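# Crack egg into white bowl, shells to green bowl

## Task

Break the egg open, tip its contents (a single firm yolk, no white) into the white bowl, and drop both shell halves into the dark green waste bowl. At the end both bowls must stand upright with everything in them at rest, and nothing may count only because the robot is still holding it. The shell splits around its middle when tapped there or pressed firmly there by a finger or the table. Before the halves separate, pressing near an end, or pressing much harder anywhere, crushes the egg and fails the job. After it has cracked, the halves can be pulled apart. Finish by releasing everything and moving the hands away.

## Robot and tools

Setup: two arms, left_arm and right_arm, stand on opposite sides of a table. Each ends in an identical five-finger right hand, so every hand number and axis means the same thing on both arms; they are not mirror images.

Scene frame: origin on the table surface halfway between the two arm bases, table top at z = 0, +z up, left_arm's base on the +y side. Positions are in metres, orientations are quaternions in w,x,y,z order. The names left and right say nothing about image sides.

Hand point: a spot 0.05 m in front of the palm, where the index pad and thumb tip meet in a pinch. Its own axes: +z runs along the straightened fingers, +y points out of the palm, +x runs across the palm away from the thumb. Straight fingers reach 0.06 to 0.07 m past it along +z. A wrist bracket on the little-finger side can also strike things. Wrapping the whole hand (thumb turned fully in front of the palm) fits objects 0.035 to 0.08 m wide. Turn the thumb before you reach the object.

The 28-number row: one flat list covering both arms, every value in [-1, 1]. Numbers 1 to 14 are left_arm: dx, dy, dz, rx, ry, rz, then left_gripper little, ring, middle, index, thumb_bend, thumb_turn, force_limit, speed. Numbers 15 to 28 repeat this for right_arm and right_gripper. Send all 28 even when only one arm moves.

Arm part of the row: dx, dy, dz, rx, ry, rz are an offset, not a pose. They are taken in the hand point's own axes, counted from its pose in the most recent result showing it (in the second or later call of one reply, from where it is when the action begins). 1.0 stands for 0.6 m of travel or 180 degrees; rx, ry, rz form a single rotation vector. Each row of an action is counted from that same base, not from the row before. All zeros means return to the base pose, not hold still. Per control step the command is clipped to 100 mm and 16 degrees from the measured pose, so long moves may need several calls.

Hand part of the row: these are absolute finger targets, not offsets. For little, ring, middle, index and thumb_bend, +1 is straight/open and -1 fully curled. For thumb_turn, +1 sits beside the palm and -1 in front of it, facing the fingers. A pinch is roughly index -0.22, thumb_bend -0.75, thumb_turn -0.57. force_limit maps -1..+1 to about 0..10 N at the fingertip (0..15 N for the two thumb motors) and only stops closing. speed maps -1..+1 from nearly stopped to full (whole travel in 0.6 s); close at -0.9 or slower for a gentle grip. There is no 'no change' value: to keep a hand as is, resend the eight hand numbers last applied to it, or at first its hand_measured six values plus hand_force_limit and hand_speed.

Tools:
- execute_actions: actions is an empty list (just report the state), one action {"rows": [...], "steps": n} with 1 to 15 rows and steps up to 15 at 1/30 s each (the last row repeats), or one wait {"steps": n} up to 300 counted from the previous result. pictures (true/false) chooses whether camera images come back.
- move: target is one 28-number row as above. Both hand points travel in straight lines toward their targets and arrive together, over 0.5 to 10 s. speed is in m/s, 0.002 to 0.5 (default 0.25); turning is capped at twice that in rad/s. stop_force, 9 to 40 N for both arms, ends an arm's path when its wrist sensor feels that much opposing push; go very slowly with it, skip it when the hand point rotates, and leave it out when lifting off something already pressed.
- wait: seconds, 0 to 10; nothing new is sent.
- zoom_image: camera (cam_high, cam_low, cam_left_wrist, cam_right_wrist) and region [x0, y0, x1, y1] in pixels, at most 504 by 504.
- show_instructions: shows the reference pages.


Reading results: the state line gives each hand point's position, quaternion and velocities in the scene frame. A move adds a move: line with the outcome per arm, such as done, off_target, moving, held, fault or contact (stop_force triggered), plus limits=paced (pose clipped) or limits=held (steps blocked). HELD marks steps not sent; pose unreachable means the clearance check altered a command. Hand target is where the controller is driving the hand point now. Per hand: hand_measured (positions on the target scale), hand_stopped_by (moving, target, force, stalled, fault) and hand_load_n (fingertip load, positive pushing open; near zero means the grip is lost). Wrist force and torque are in the hand's own axes, noisy, offset up to about 4 N, saturating near 50 N. MOTOR HOT appears from 70 °C; at 85 °C the arm is braked.

Avoid: squeezing or striking the egg near its ends or too hard before it splits; pushing a stiff arm past a firm contact (a fault stops the arm 10 s, also at 150 N outside force or joint overload); arms hitting or pressing on each other; knocking anything off the table; tipping the bowls; dropping or slamming things; long heavy holds that heat motors.

Each tool is called as name(argument=value, ...), one argument or row to a line, values as JSON.

## Session

execute_actions(
  actions=[],
)

Scene clock: 0.00 s of 6600.00 s.
left_arm: end_effector_position=(+0.2345, +0.4348, +0.4811) hand_measured=(+1.000, +1.000, +1.000, +1.000, +1.000, +1.000) hand_load_n=(+0.0, +0.0, +0.0, +0.0, +0.0, +0.0) hand_stopped_by=(target, target, target, target, target, target) hand_force_limit=0.00 hand_speed=-0.80 end_effector_quat_wxyz=(+0.012, +0.363, +0.932, +0.002) end_effector_velocity=(+0.000, +0.000, -0.000) end_effector_angular_velocity=(-0.000, -0.000, +0.001) | right_arm: end_effector_position=(+0.0559, -0.2546, +0.4722) hand_measured=(+1.000, +1.000, +1.000, +1.000, +1.000, +1.000) hand_load_n=(+0.0, +0.0, +0.0, +0.0, +0.0, +0.0) hand_stopped_by=(target, target, target, target, target, target) hand_force_limit=0.00 hand_speed=-0.80 end_effector_quat_wxyz=(-0.008, -0.381, +0.925, +0.013) end_effector_velocity=(+0.000, +0.000, +0.000) end_effector_angular_velocity=(+0.001, -0.001, +0.000)
Joint positions: left_arm=[ 0.53  -1.712  1.325  1.942  1.551 -1.903] | right_arm=[-1.159 -1.728  1.371  1.941  1.545 -1.896]
Joint velocities: left_arm=[ 0.001 -0.     0.001 -0.001  0.     0.   ] | right_arm=[-0.     0.    -0.001 -0.001 -0.    -0.   ]
Wrist force (N, on the end effector, along its own x y z axes, offset not removed): no reading
Wrist torque (N m, same axes, about the end effector's origin, offset not removed): no reading
Hand target (left_arm): +0.234, +0.435, +0.481; +0.012, +0.363, +0.932, +0.002
Hand target (right_arm): +0.056, -0.255, +0.472; -0.008, -0.381, +0.925, +0.013
camera_calibration (this result's frames):
cam_left_wrist: T_world_to_cam=[[0.717069, 0.696917, 0.0109054, -0.478459], [0.566496, -0.591849, 0.573409, -0.153614], [0.406073, -0.404996, -0.819197, 0.606545], [0, 0, 0, 1]] pos_world=[0.183808, 0.488178, 0.590181]
cam_right_wrist: T_world_to_cam=[[-0.636303, 0.769312, 0.0572554, 0.200475], [0.684334, 0.528639, 0.502223, -0.13761], [0.356099, 0.358748, -0.862841, 0.601898], [0, 0, 0, 1]] pos_world=[0.00739877, -0.297411, 0.576974]

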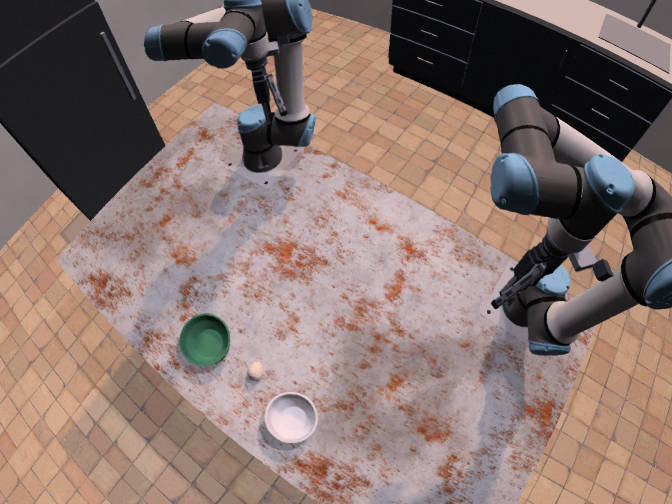

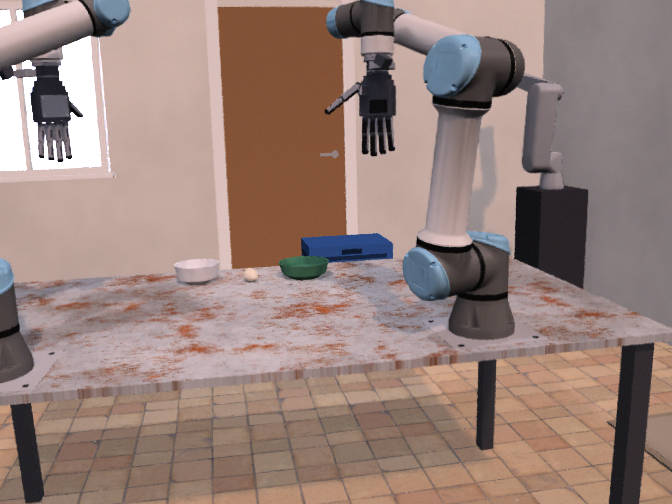

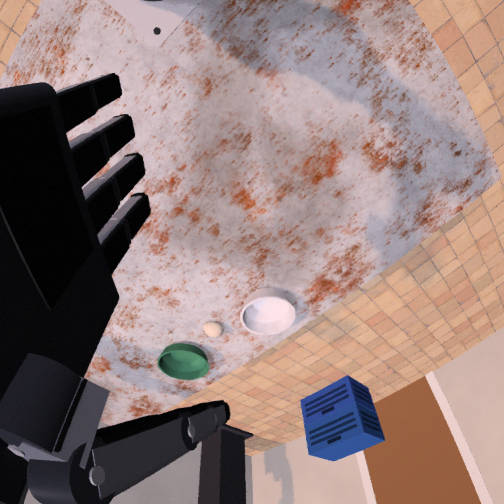

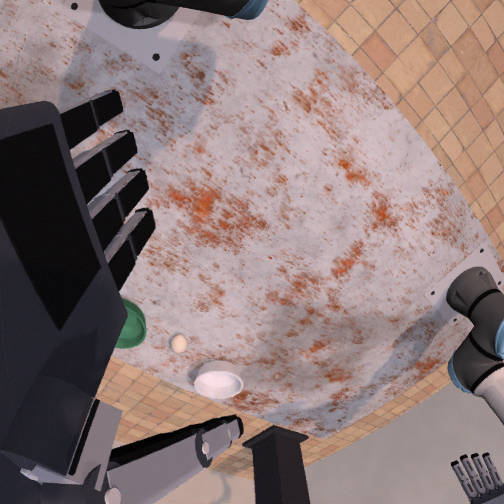

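zoom_image(
  camera="cam_high",
  region=[170, 300, 330, 450],
)

zoom_image(
  camera="cam_left_wrist",
  region=[150, 280, 310, 400],
)

zoom_image(
  camera="cam_low",
  region=[160, 230, 400, 310],
)

Region (170, 300, 330, 450) of cam_high's 672x504 image, scaled by 3.150, with more detail than that image has; it fills the top 472 rows of this view, and the rest is white.

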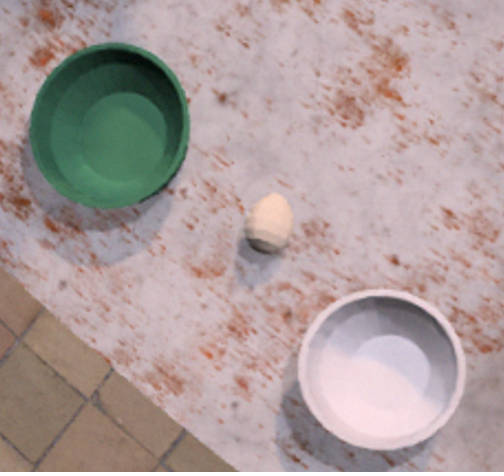

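Region (150, 280, 310, 400) of cam_left_wrist's 504x504 image, scaled by 3.150, with more detail than that image has; it fills the top 378 rows of this view, and the rest is white.

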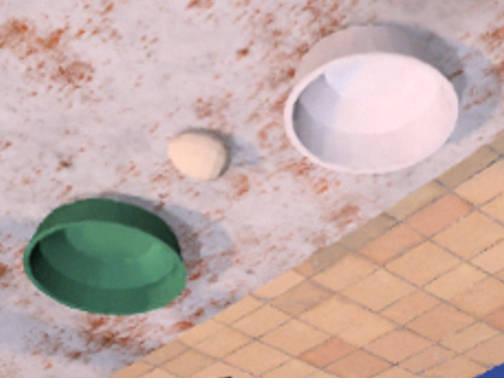

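Region (160, 230, 400, 310) of cam_low's 672x504 image, scaled by 2.100, with more detail than that image has.

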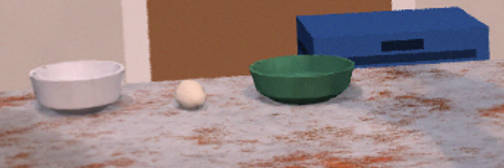

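execute_actions(
  actions=[],
)

Scene clock: 108.43 s of 6600.00 s.
left_arm: end_effector_position=(+0.2345, +0.4348, +0.4811) hand_measured=(+1.000, +1.000, +1.000, +1.000, +1.000, +1.000) hand_load_n=(+0.0, +0.0, +0.0, +0.0, +0.0, +0.0) hand_stopped_by=(target, target, target, target, target, target) hand_force_limit=0.00 hand_speed=-0.80 end_effector_quat_wxyz=(+0.012, +0.363, +0.932, +0.002) end_effector_velocity=(-0.000, +0.000, +0.000) end_effector_angular_velocity=(+0.000, +0.000, +0.001) | right_arm: end_effector_position=(+0.0559, -0.2546, +0.4722) hand_measured=(+1.000, +1.000, +1.000, +1.000, +1.000, +1.000) hand_load_n=(+0.0, +0.0, +0.0, +0.0, +0.0, +0.0) hand_stopped_by=(target, target, target, target, target, target) hand_force_limit=0.00 hand_speed=-0.80 end_effector_quat_wxyz=(-0.008, -0.381, +0.925, +0.013) end_effector_velocity=(+0.000, +0.000, +0.000) end_effector_angular_velocity=(+0.000, +0.000, +0.001)
Joint positions: left_arm=[ 0.53  -1.712  1.325  1.942  1.551 -1.903] | right_arm=[-1.159 -1.728  1.371  1.941  1.545 -1.896]
Joint velocities: left_arm=[ 0.001  0.    -0.     0.001  0.    -0.   ] | right_arm=[ 0.     0.001 -0.001  0.    -0.    -0.   ]
Wrist force (N, on the end effector, along its own x y z axes, offset not removed): left_arm=[2.7 0.2 -1.6] | right_arm=[-1.9 1.8 2.1]
Wrist torque (N m, same axes, about the end effector's origin, offset not removed): left_arm=[0.12 -0.51 0.16] | right_arm=[0.22 0.17 -0.23]
Hand target (left_arm): +0.234, +0.435, +0.481; +0.012, +0.363, +0.932, +0.002
Hand target (right_arm): +0.056, -0.255, +0.472; -0.008, -0.381, +0.925, +0.013
Steps of this call (steps 1 to 90: nothing new was sent; then 105.43 s passed at rest). Readings (end_effector_position | what the end effector reports):
1: left_arm (+0.2345, +0.4348, +0.4811) | right_arm (+0.0559, -0.2546, +0.4722) | left_arm hand_measured=(+1.000, +1.000, +1.000, +1.000, +1.000, +1.000) hand_load_n=(+0.0, +0.0, +0.0, +0.0, +0.0, +0.0) hand_stopped_by=(target, target, target, target, target, target) hand_force_limit=0.00 hand_speed=-0.80 | right_arm hand_measured=(+1.000, +1.000, +1.000, +1.000, +1.000, +1.000) hand_load_n=(+0.0, +0.0, +0.0, +0.0, +0.0, +0.0) hand_stopped_by=(target, target, target, target, target, target) hand_force_limit=0.00 hand_speed=-0.80
2: left_arm (+0.2345, +0.4348, +0.4811) | right_arm (+0.0559, -0.2546, +0.4722) | left_arm hand_measured=(+1.000, +1.000, +1.000, +1.000, +1.000, +1.000) hand_load_n=(+0.0, +0.0, +0.0, +0.0, +0.0, +0.0) hand_stopped_by=(target, target, target, target, target, target) hand_force_limit=0.00 hand_speed=-0.80 | right_arm hand_measured=(+1.000, +1.000, +1.000, +1.000, +1.000, +1.000) hand_load_n=(+0.0, +0.0, +0.0, +0.0, +0.0, +0.0) hand_stopped_by=(target, target, target, target, target, target) hand_force_limit=0.00 hand_speed=-0.80
4: left_arm (+0.2345, +0.4348, +0.4811) | right_arm (+0.0559, -0.2546, +0.4722) | left_arm hand_measured=(+1.000, +1.000, +1.000, +1.000, +1.000, +1.000) hand_load_n=(+0.0, +0.0, +0.0, +0.0, +0.0, +0.0) hand_stopped_by=(target, target, target, target, target, target) hand_force_limit=0.00 hand_speed=-0.80 | right_arm hand_measured=(+1.000, +1.000, +1.000, +1.000, +1.000, +1.000) hand_load_n=(+0.0, +0.0, +0.0, +0.0, +0.0, +0.0) hand_stopped_by=(target, target, target, target, target, target) hand_force_limit=0.00 hand_speed=-0.80
8: left_arm (+0.2345, +0.4348, +0.4811) | right_arm (+0.0559, -0.2546, +0.4722) | left_arm hand_measured=(+1.000, +1.000, +1.000, +1.000, +1.000, +1.000) hand_load_n=(+0.0, +0.0, +0.0, +0.0, +0.0, +0.0) hand_stopped_by=(target, target, target, target, target, target) hand_force_limit=0.00 hand_speed=-0.80 | right_arm hand_measured=(+1.000, +1.000, +1.000, +1.000, +1.000, +1.000) hand_load_n=(+0.0, +0.0, +0.0, +0.0, +0.0, +0.0) hand_stopped_by=(target, target, target, target, target, target) hand_force_limit=0.00 hand_speed=-0.80
90: the state above
camera_calibration (this result's frames):
cam_left_wrist: T_world_to_cam=[[0.717068, 0.696917, 0.0109055, -0.478459], [0.566496, -0.591849, 0.573409, -0.153614], [0.406073, -0.404995, -0.819197, 0.606545], [0, 0, 0, 1]] pos_world=[0.183808, 0.488178, 0.590181]
cam_right_wrist: T_world_to_cam=[[-0.636303, 0.769312, 0.0572554, 0.200475], [0.684334, 0.528639, 0.502223, -0.13761], [0.356099, 0.358748, -0.862841, 0.601898], [0, 0, 0, 1]] pos_world=[0.00739878, -0.297411, 0.576974]

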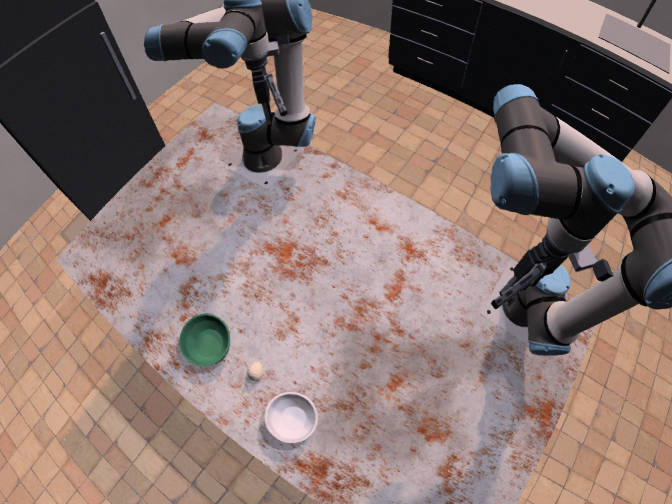

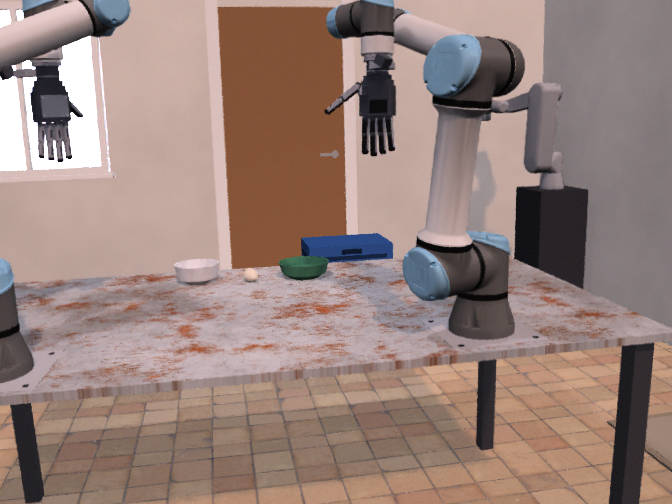

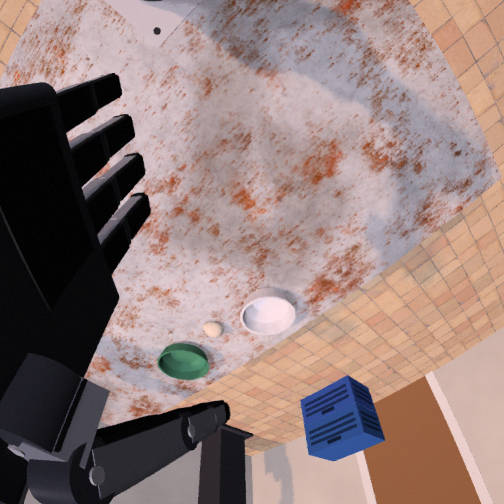

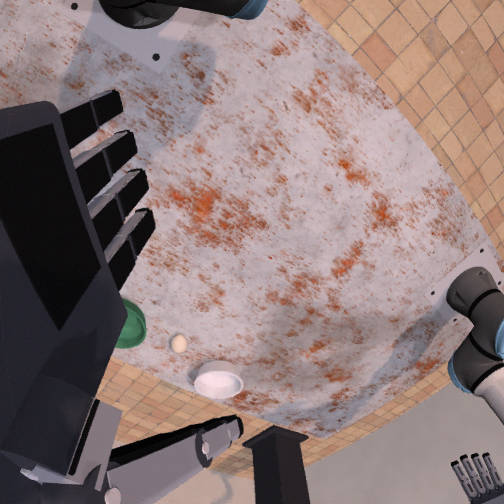

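zoom_image(
  camera="cam_high",
  region=[170, 300, 330, 450],
)

zoom_image(
  camera="cam_left_wrist",
  region=[150, 280, 310, 400],
)

Region (170, 300, 330, 450) of cam_high's 672x504 image, scaled by 3.150, with more detail than that image has; it fills the top 472 rows of this view, and the rest is white.

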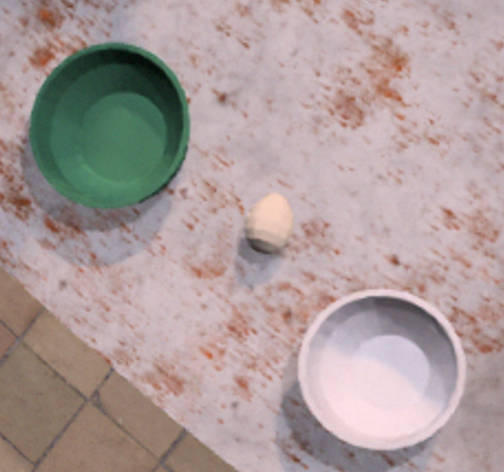

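Region (150, 280, 310, 400) of cam_left_wrist's 504x504 image, scaled by 3.150, with more detail than that image has; it fills the top 378 rows of this view, and the rest is white.

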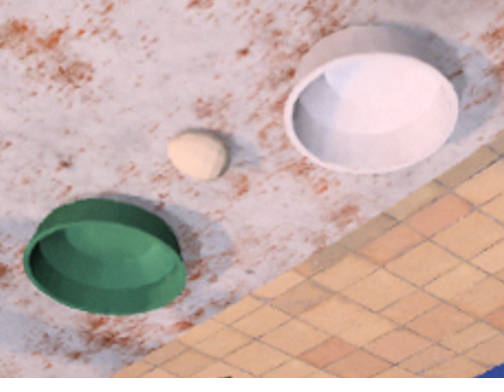

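move(
  target=[-0.877,-0.197,0.585,0.3087,-0.210,-0.3503,-1,-1,-1,0.45,0.3,-0.56,0.0,0.0,-0.403,-0.188,0.446,0.1177,-0.4205,-0.6294,-1,-1,-1,0.45,0.3,-0.56,0.0,0.0],
  speed=0.25,
)

Scene clock: 193.53 s of 6600.00 s.
left_arm: end_effector_position=(+0.5507, -0.0098, +0.1398) hand_measured=(-1.000, -1.000, -1.000, +0.450, +0.300, -0.560) hand_load_n=(+0.0, +0.0, +0.0, +0.0, +0.0, +0.0) hand_stopped_by=(target, target, target, target, target, target) hand_force_limit=0.00 hand_speed=0.00 end_effector_quat_wxyz=(-0.127, +0.201, -0.823, +0.516) end_effector_velocity=(+0.001, -0.002, -0.001) end_effector_angular_velocity=(-0.002, -0.000, +0.002) | right_arm: end_effector_position=(+0.3001, -0.1588, +0.2007) hand_measured=(-1.000, -1.000, -1.000, +0.450, +0.300, -0.560) hand_load_n=(+0.0, +0.0, +0.0, +0.0, +0.0, +0.0) hand_stopped_by=(target, target, target, target, target, target) hand_force_limit=0.00 hand_speed=0.00 end_effector_quat_wxyz=(+0.535, -0.840, +0.046, +0.073) end_effector_velocity=(+0.001, +0.000, -0.001) end_effector_angular_velocity=(+0.002, -0.001, +0.012)
Joint positions: left_arm=[ 0.721 -0.908  1.181  0.186  1.756 -3.049] | right_arm=[-1.52  -1.155  1.676  1.021  0.43  -4.489]
Joint velocities: left_arm=[-0.001  0.003 -0.002 -0.003 -0.002 -0.003] | right_arm=[ 0.001  0.01  -0.006  0.018 -0.002 -0.026]
Wrist force (N, on the end effector, along its own x y z axes, offset not removed): left_arm=[-1.2 -0.4 -0.7] | right_arm=[-2.3 1.2 0.2]
Wrist torque (N m, same axes, about the end effector's origin, offset not removed): left_arm=[-0.02 -0.07 -0.20] | right_arm=[0.31 0.25 -0.18]
Hand target (left_arm): +0.551, -0.010, +0.140; +0.127, -0.201, +0.823, -0.516
Hand target (right_arm): +0.300, -0.159, +0.201; -0.535, +0.840, -0.046, -0.074
Off the commanded pose (left_arm): 0.000 m, 0 deg.
Off the commanded pose (right_arm): 0.001 m, 0 deg.
After step 90, 76.80 s passed at rest.
move: done
camera_calibration (this result's frames):
cam_left_wrist: T_world_to_cam=[[-0.147105, 0.409074, -0.900566, 0.208882], [0.512843, 0.810076, 0.284198, -0.316434], [0.845785, -0.420042, -0.328957, -0.292385], [0, 0, 0, 1]] pos_world=[0.440303, 0.0480733, 0.18186]
cam_right_wrist: T_world_to_cam=[[-0.24248, -0.447128, -0.860976, 0.170648], [-0.790912, -0.42284, 0.44234, 0.0845843], [-0.561838, 0.788215, -0.251109, 0.467254], [0, 0, 0, 1]] pos_world=[0.370798, -0.25623, 0.22684]

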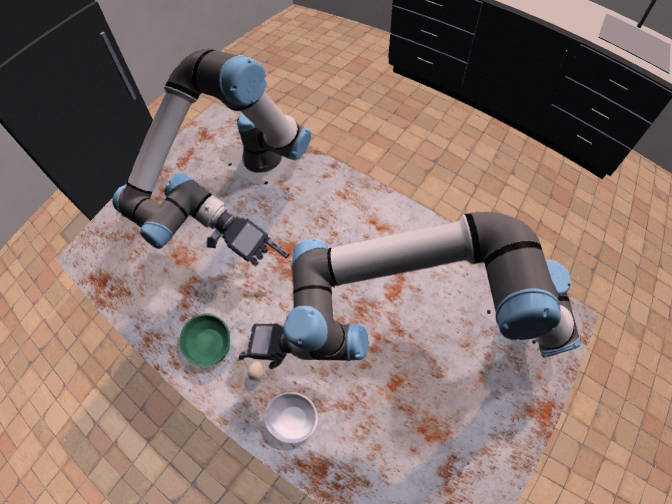

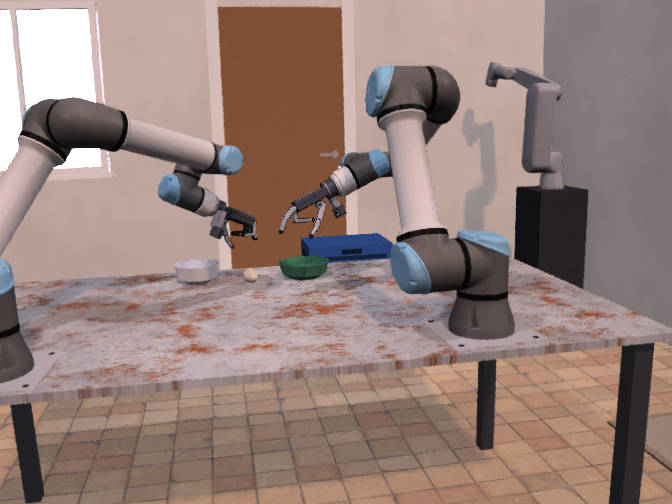

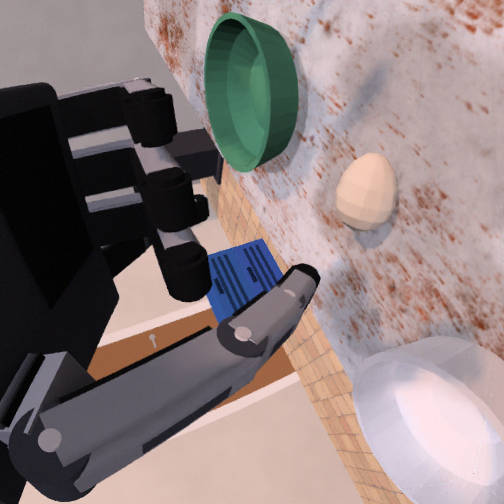

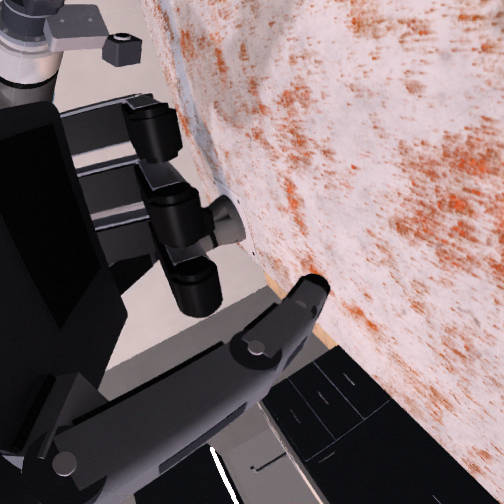

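zoom_image(
  camera="cam_left_wrist",
  region=[280, 120, 440, 280],
)

zoom_image(
  camera="cam_high",
  region=[200, 310, 320, 420],
)

Region (280, 120, 440, 280) of cam_left_wrist's 504x504 image, scaled by 3.150, with more detail than that image has.

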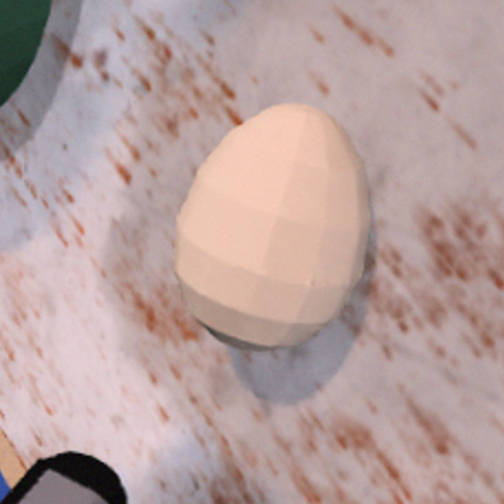

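Region (200, 310, 320, 420) of cam_high's 672x504 image, scaled by 4.200, with more detail than that image has; it fills the top 462 rows of this view, and the rest is white.

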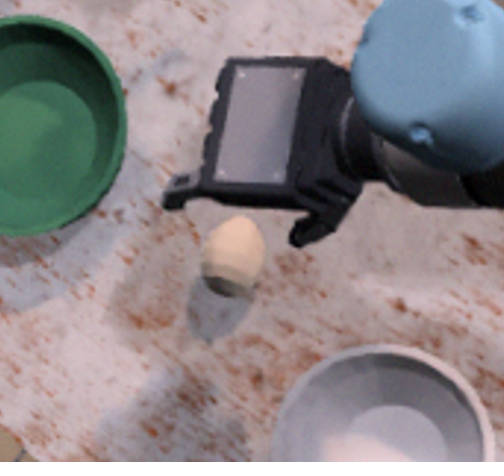

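move(
  target=[-0.029,0.0532,0.1002,0,0.015,0.00725,-1,-1,-1,0.45,0.3,-0.56,0.0,0.0,0,0,0,0,0,0,-1,-1,-1,0.45,0.3,-0.56,0.0,0.0],
  speed=0.12,
)

Scene clock: 222.77 s of 6600.00 s.
left_arm: end_effector_position=(+0.5848, -0.0373, +0.0850) hand_measured=(-1.000, -1.000, -1.000, +0.450, +0.300, -0.560) hand_load_n=(+0.0, +0.0, +0.0, +0.0, +0.0, +0.0) hand_stopped_by=(target, target, target, target, target, target) hand_force_limit=0.00 hand_speed=0.00 end_effector_quat_wxyz=(-0.114, +0.179, -0.828, +0.519) end_effector_velocity=(+0.001, -0.001, -0.001) end_effector_angular_velocity=(-0.000, -0.001, -0.001) | right_arm: end_effector_position=(+0.3001, -0.1588, +0.2008) hand_measured=(-1.000, -1.000, -1.000, +0.450, +0.300, -0.560) hand_load_n=(+0.0, +0.0, +0.0, +0.0, +0.0, +0.0) hand_stopped_by=(target, target, target, target, target, target) hand_force_limit=0.00 hand_speed=0.00 end_effector_quat_wxyz=(+0.535, -0.840, +0.046, +0.074) end_effector_velocity=(+0.000, -0.000, -0.000) end_effector_angular_velocity=(-0.001, -0.000, -0.000)
Joint positions: left_arm=[ 0.752 -0.745  1.038  0.173  1.829 -3.011] | right_arm=[-1.52  -1.155  1.676  1.021  0.43  -4.489]
Joint velocities: left_arm=[ 0.     0.004 -0.005  0.001  0.001  0.001] | right_arm=[ 0.     0.001 -0.    -0.001  0.001  0.001]
Wrist force (N, on the end effector, along its own x y z axes, offset not removed): left_arm=[1.7 1.9 0.4] | right_arm=[-2.1 1.9 1.0]
Wrist torque (N m, same axes, about the end effector's origin, offset not removed): left_arm=[0.29 -0.43 0.16] | right_arm=[0.41 0.20 -0.18]
Hand target (left_arm): +0.585, -0.037, +0.085; +0.114, -0.179, +0.828, -0.519
Hand target (right_arm): +0.300, -0.159, +0.201; -0.535, +0.840, -0.046, -0.073
Off the commanded pose (left_arm): 0.000 m, 0 deg.
Off the commanded pose (right_arm): 0.000 m, 0 deg.
After step 90, 25.20 s passed at rest.
move: done
camera_calibration (this result's frames):
cam_left_wrist: T_world_to_cam=[[-0.1255, 0.416248, -0.900548, 0.163468], [0.554436, 0.782172, 0.284267, -0.321432], [0.822709, -0.463621, -0.328946, -0.338931], [0, 0, 0, 1]] pos_world=[0.47757, 0.0262364, 0.127093]
cam_right_wrist: T_world_to_cam=[[-0.242475, -0.447027, -0.86103, 0.170705], [-0.790892, -0.422923, 0.442296, 0.0845643], [-0.561868, 0.788228, -0.251002, 0.46722], [0, 0, 0, 1]] pos_world=[0.370789, -0.256201, 0.226853]

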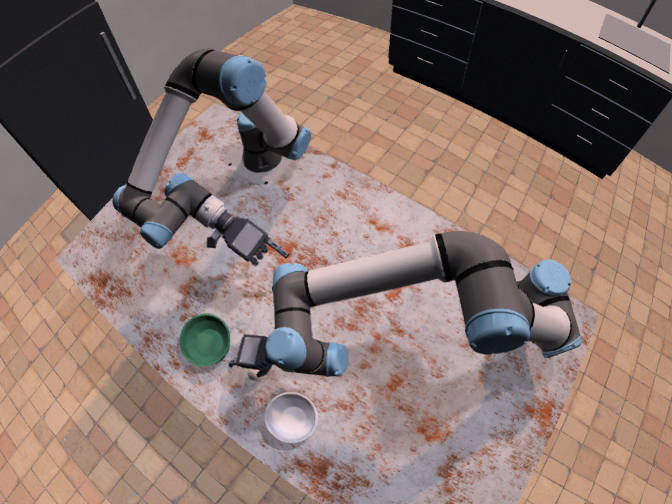

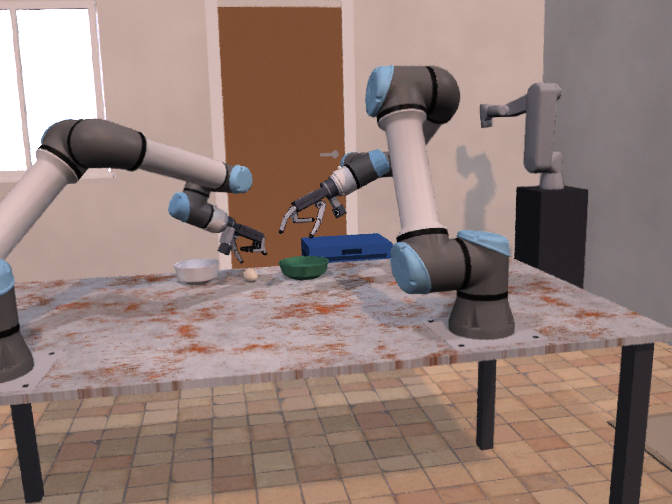

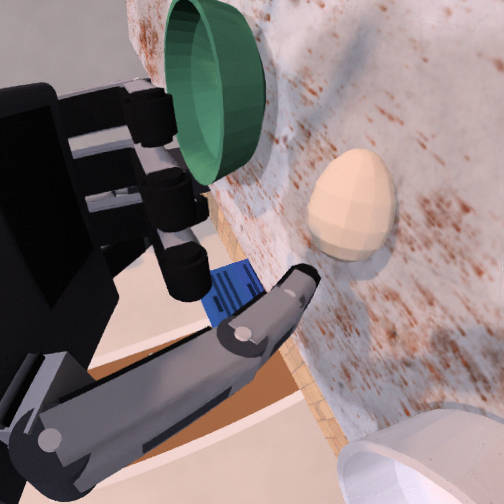

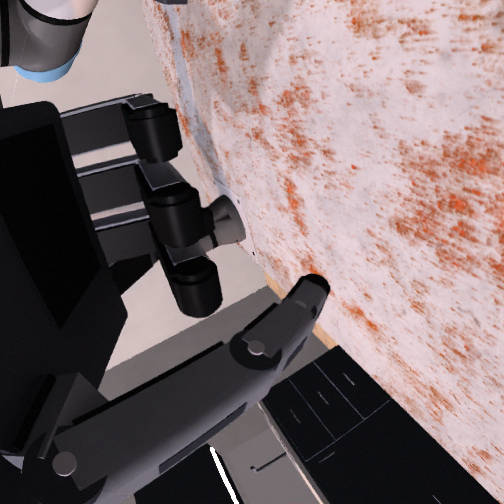

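move(
  target=[0.0035,0.06,0.029,0,0,0,-1,-1,-1,0.45,0.3,-0.56,0.0,0.0,0,0,0,0,0,0,-1,-1,-1,0.45,0.3,-0.56,0.0,0.0],
  speed=0.04,
)

Scene clock: 237.13 s of 6600.00 s.
left_arm: end_effector_position=(+0.5830, -0.0382, +0.0452) hand_measured=(-1.000, -1.000, -1.000, +0.450, +0.300, -0.560) hand_load_n=(+0.0, +0.0, +0.0, +0.0, +0.0, +0.0) hand_stopped_by=(target, target, target, target, target, target) hand_force_limit=0.00 hand_speed=0.00 end_effector_quat_wxyz=(-0.114, +0.179, -0.828, +0.519) end_effector_velocity=(+0.000, +0.001, -0.002) end_effector_angular_velocity=(+0.001, -0.001, +0.001) | right_arm: end_effector_position=(+0.3001, -0.1588, +0.2007) hand_measured=(-1.000, -1.000, -1.000, +0.450, +0.300, -0.560) hand_load_n=(+0.0, +0.0, +0.0, +0.0, +0.0, +0.0) hand_stopped_by=(target, target, target, target, target, target) hand_force_limit=0.00 hand_speed=0.00 end_effector_quat_wxyz=(+0.535, -0.840, +0.046, +0.073) end_effector_velocity=(+0.000, -0.000, -0.000) end_effector_angular_velocity=(-0.000, -0.001, +0.000)
Joint positions: left_arm=[ 0.749 -0.712  1.085  0.093  1.827 -3.013] | right_arm=[-1.52  -1.155  1.676  1.021  0.43  -4.489]
Joint velocities: left_arm=[ 0.001  0.001  0.002 -0.003 -0.     0.001] | right_arm=[-0.     0.001 -0.    -0.001  0.    -0.001]
Wrist force (N, on the end effector, along its own x y z axes, offset not removed): left_arm=[0.9 -1.5 0.8] | right_arm=[-2.4 1.3 0.0]
Wrist torque (N m, same axes, about the end effector's origin, offset not removed): left_arm=[-0.29 -0.39 -0.05] | right_arm=[0.30 0.30 -0.17]
Hand target (left_arm): +0.583, -0.038, +0.045; +0.114, -0.179, +0.828, -0.519
Hand target (right_arm): +0.300, -0.159, +0.201; -0.535, +0.840, -0.046, -0.074
Off the commanded pose (left_arm): 0.000 m, 0 deg.
Off the commanded pose (right_arm): 0.000 m, 0 deg.
After step 90, 10.03 s passed at rest.
move: done
camera_calibration (this result's frames):
cam_left_wrist: T_world_to_cam=[[-0.125501, 0.416251, -0.900547, 0.127691], [0.55444, 0.782169, 0.284267, -0.308433], [0.822707, -0.463623, -0.328949, -0.350974], [0, 0, 0, 1]] pos_world=[0.475782, 0.0253754, 0.0872171]
cam_right_wrist: T_world_to_cam=[[-0.242479, -0.447128, -0.860976, 0.170648], [-0.790912, -0.422841, 0.442339, 0.0845838], [-0.561839, 0.788214, -0.251108, 0.467253], [0, 0, 0, 1]] pos_world=[0.370798, -0.256229, 0.22684]

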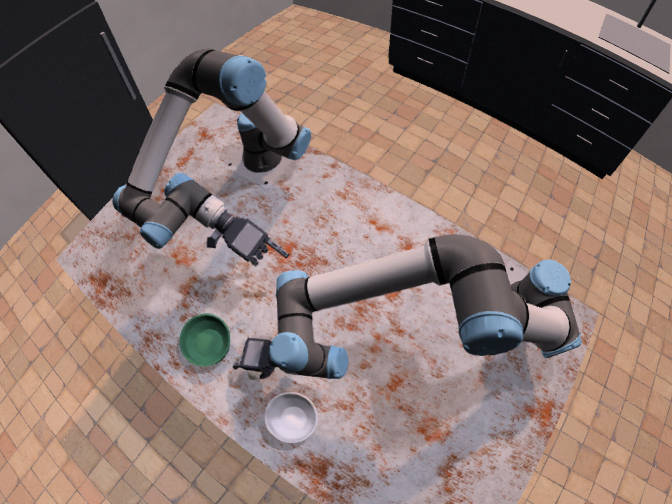

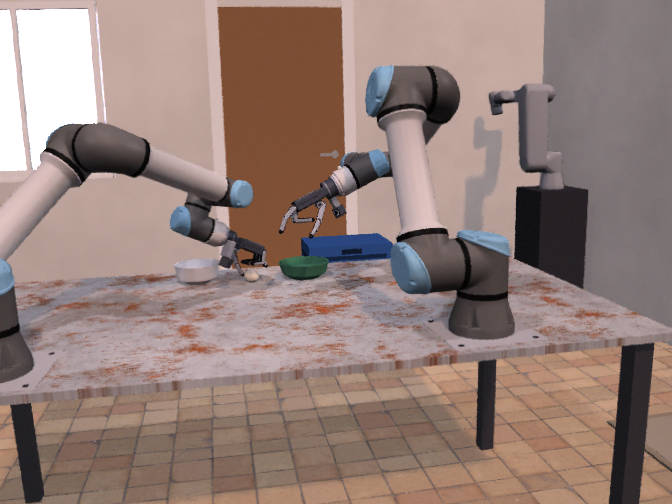

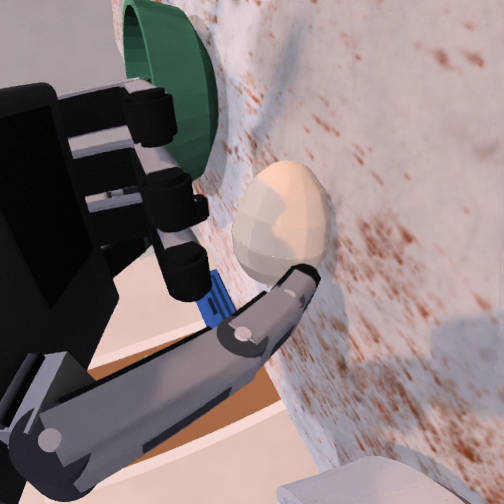

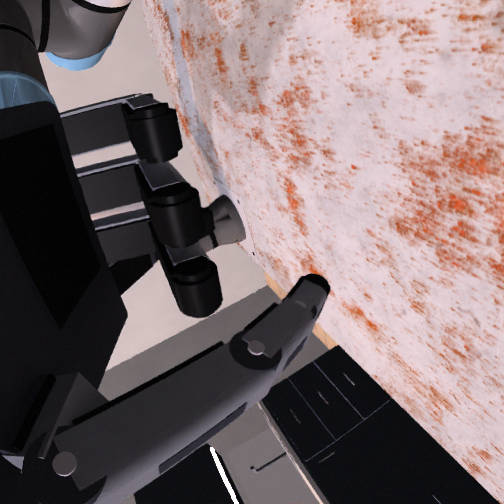

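zoom_image(
  camera="cam_left_wrist",
  region=[120, 80, 360, 320],
)

zoom_image(
  camera="cam_right_wrist",
  region=[120, 80, 360, 320],
)

zoom_image(
  camera="cam_low",
  region=[190, 220, 310, 300],
)

Region (120, 80, 360, 320) of cam_left_wrist's 504x504 image, scaled by 2.100, with more detail than that image has.

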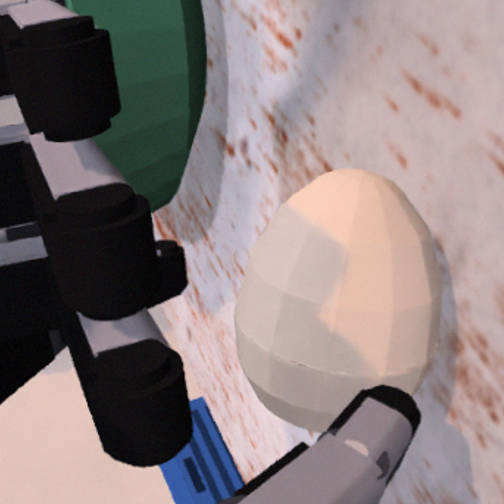

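Region (120, 80, 360, 320) of cam_right_wrist's 504x504 image, scaled by 2.100, with more detail than that image has.

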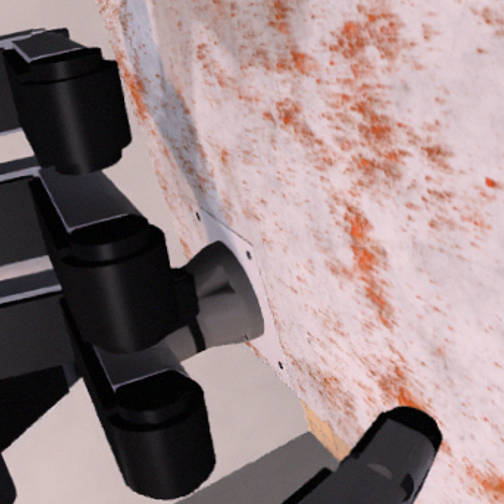

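Region (190, 220, 310, 300) of cam_low's 672x504 image, scaled by 4.200, with more detail than that image has.

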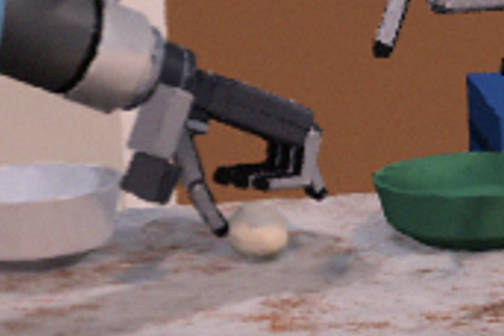

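move(
  target=[0.003,0.0183,0.0088,0,0,0,-1,-1,-1,0.45,0.3,-0.56,0.0,0.0,0,0,0,0,0,0,-1,-1,-1,0.45,0.3,-0.56,0.0,0.0],
  speed=0.02,
)

Scene clock: 253.07 s of 6600.00 s.
left_arm: end_effector_position=(+0.5814, -0.0389, +0.0331) hand_measured=(-1.000, -1.000, -1.000, +0.450, +0.300, -0.560) hand_load_n=(+0.0, +0.0, +0.0, +0.0, +0.0, +0.0) hand_stopped_by=(target, target, target, target, target, target) hand_force_limit=0.00 hand_speed=0.00 end_effector_quat_wxyz=(-0.114, +0.179, -0.828, +0.519) end_effector_velocity=(-0.001, -0.001, -0.002) end_effector_angular_velocity=(+0.000, -0.001, -0.002) | right_arm: end_effector_position=(+0.3001, -0.1588, +0.2008) hand_measured=(-1.000, -1.000, -1.000, +0.450, +0.300, -0.560) hand_load_n=(+0.0, +0.0, +0.0, +0.0, +0.0, +0.0) hand_stopped_by=(target, target, target, target, target, target) hand_force_limit=0.00 hand_speed=0.00 end_effector_quat_wxyz=(+0.535, -0.840, +0.046, +0.074) end_effector_velocity=(+0.000, -0.000, +0.000) end_effector_angular_velocity=(-0.000, -0.001, +0.000)
Joint positions: left_arm=[ 0.746 -0.702  1.099  0.068  1.824 -3.014] | right_arm=[-1.52  -1.155  1.676  1.021  0.43  -4.489]
Joint velocities: left_arm=[-0.002  0.001  0.002 -0.003 -0.     0.001] | right_arm=[-0.    -0.    -0.001  0.001  0.    -0.   ]
Wrist force (N, on the end effector, along its own x y z axes, offset not removed): left_arm=[-0.1 -1.1 -1.3] | right_arm=[-1.4 1.4 1.0]
Wrist torque (N m, same axes, about the end effector's origin, offset not removed): left_arm=[-0.09 -0.16 -0.17] | right_arm=[0.28 0.08 -0.13]
Hand target (left_arm): +0.581, -0.039, +0.033; +0.114, -0.179, +0.828, -0.519
Hand target (right_arm): +0.300, -0.159, +0.201; -0.535, +0.840, -0.046, -0.073
Off the commanded pose (left_arm): 0.000 m, 0 deg.
Off the commanded pose (right_arm): 0.000 m, 0 deg.
After step 90, 12.07 s passed at rest.
move: done
camera_calibration (this result's frames):
cam_left_wrist: T_world_to_cam=[[-0.125504, 0.416257, -0.900544, 0.116939], [0.554445, 0.782165, 0.284269, -0.303567], [0.822703, -0.463625, -0.328956, -0.353957], [0, 0, 0, 1]] pos_world=[0.474188, 0.0246596, 0.0751672]
cam_right_wrist: T_world_to_cam=[[-0.242477, -0.447026, -0.86103, 0.170706], [-0.790894, -0.42292, 0.442296, 0.0845652], [-0.561865, 0.78823, -0.251002, 0.46722], [0, 0, 0, 1]] pos_world=[0.370789, -0.256202, 0.226853]

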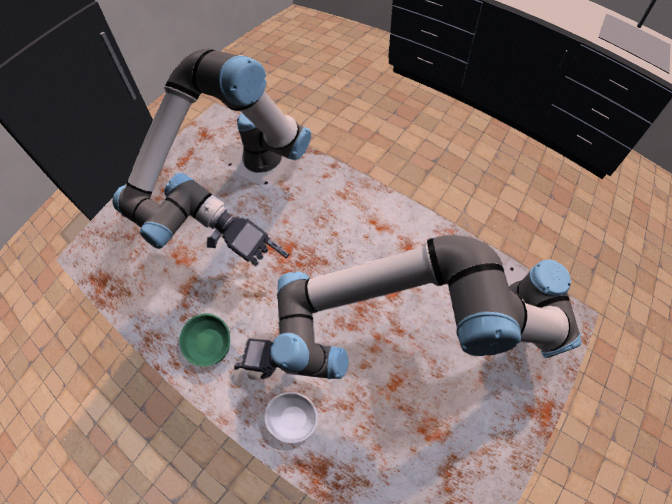

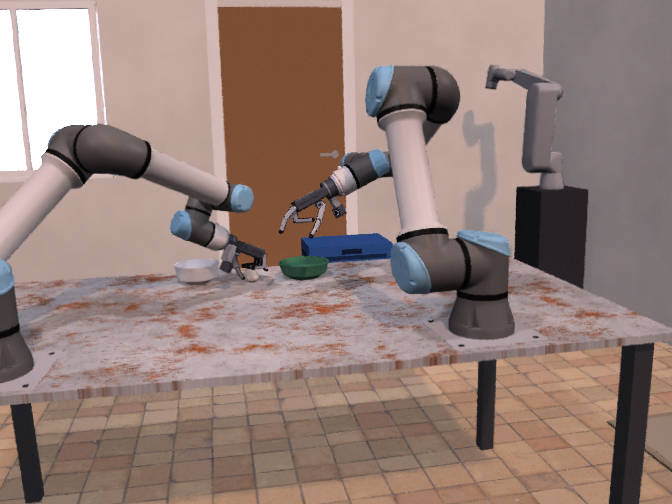

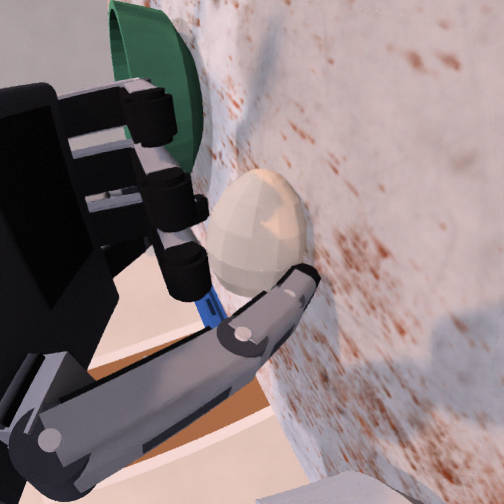

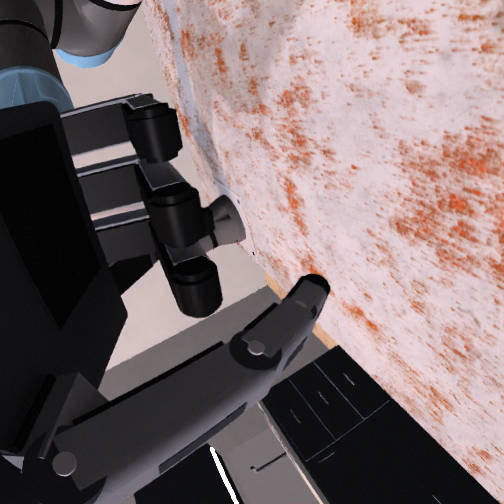

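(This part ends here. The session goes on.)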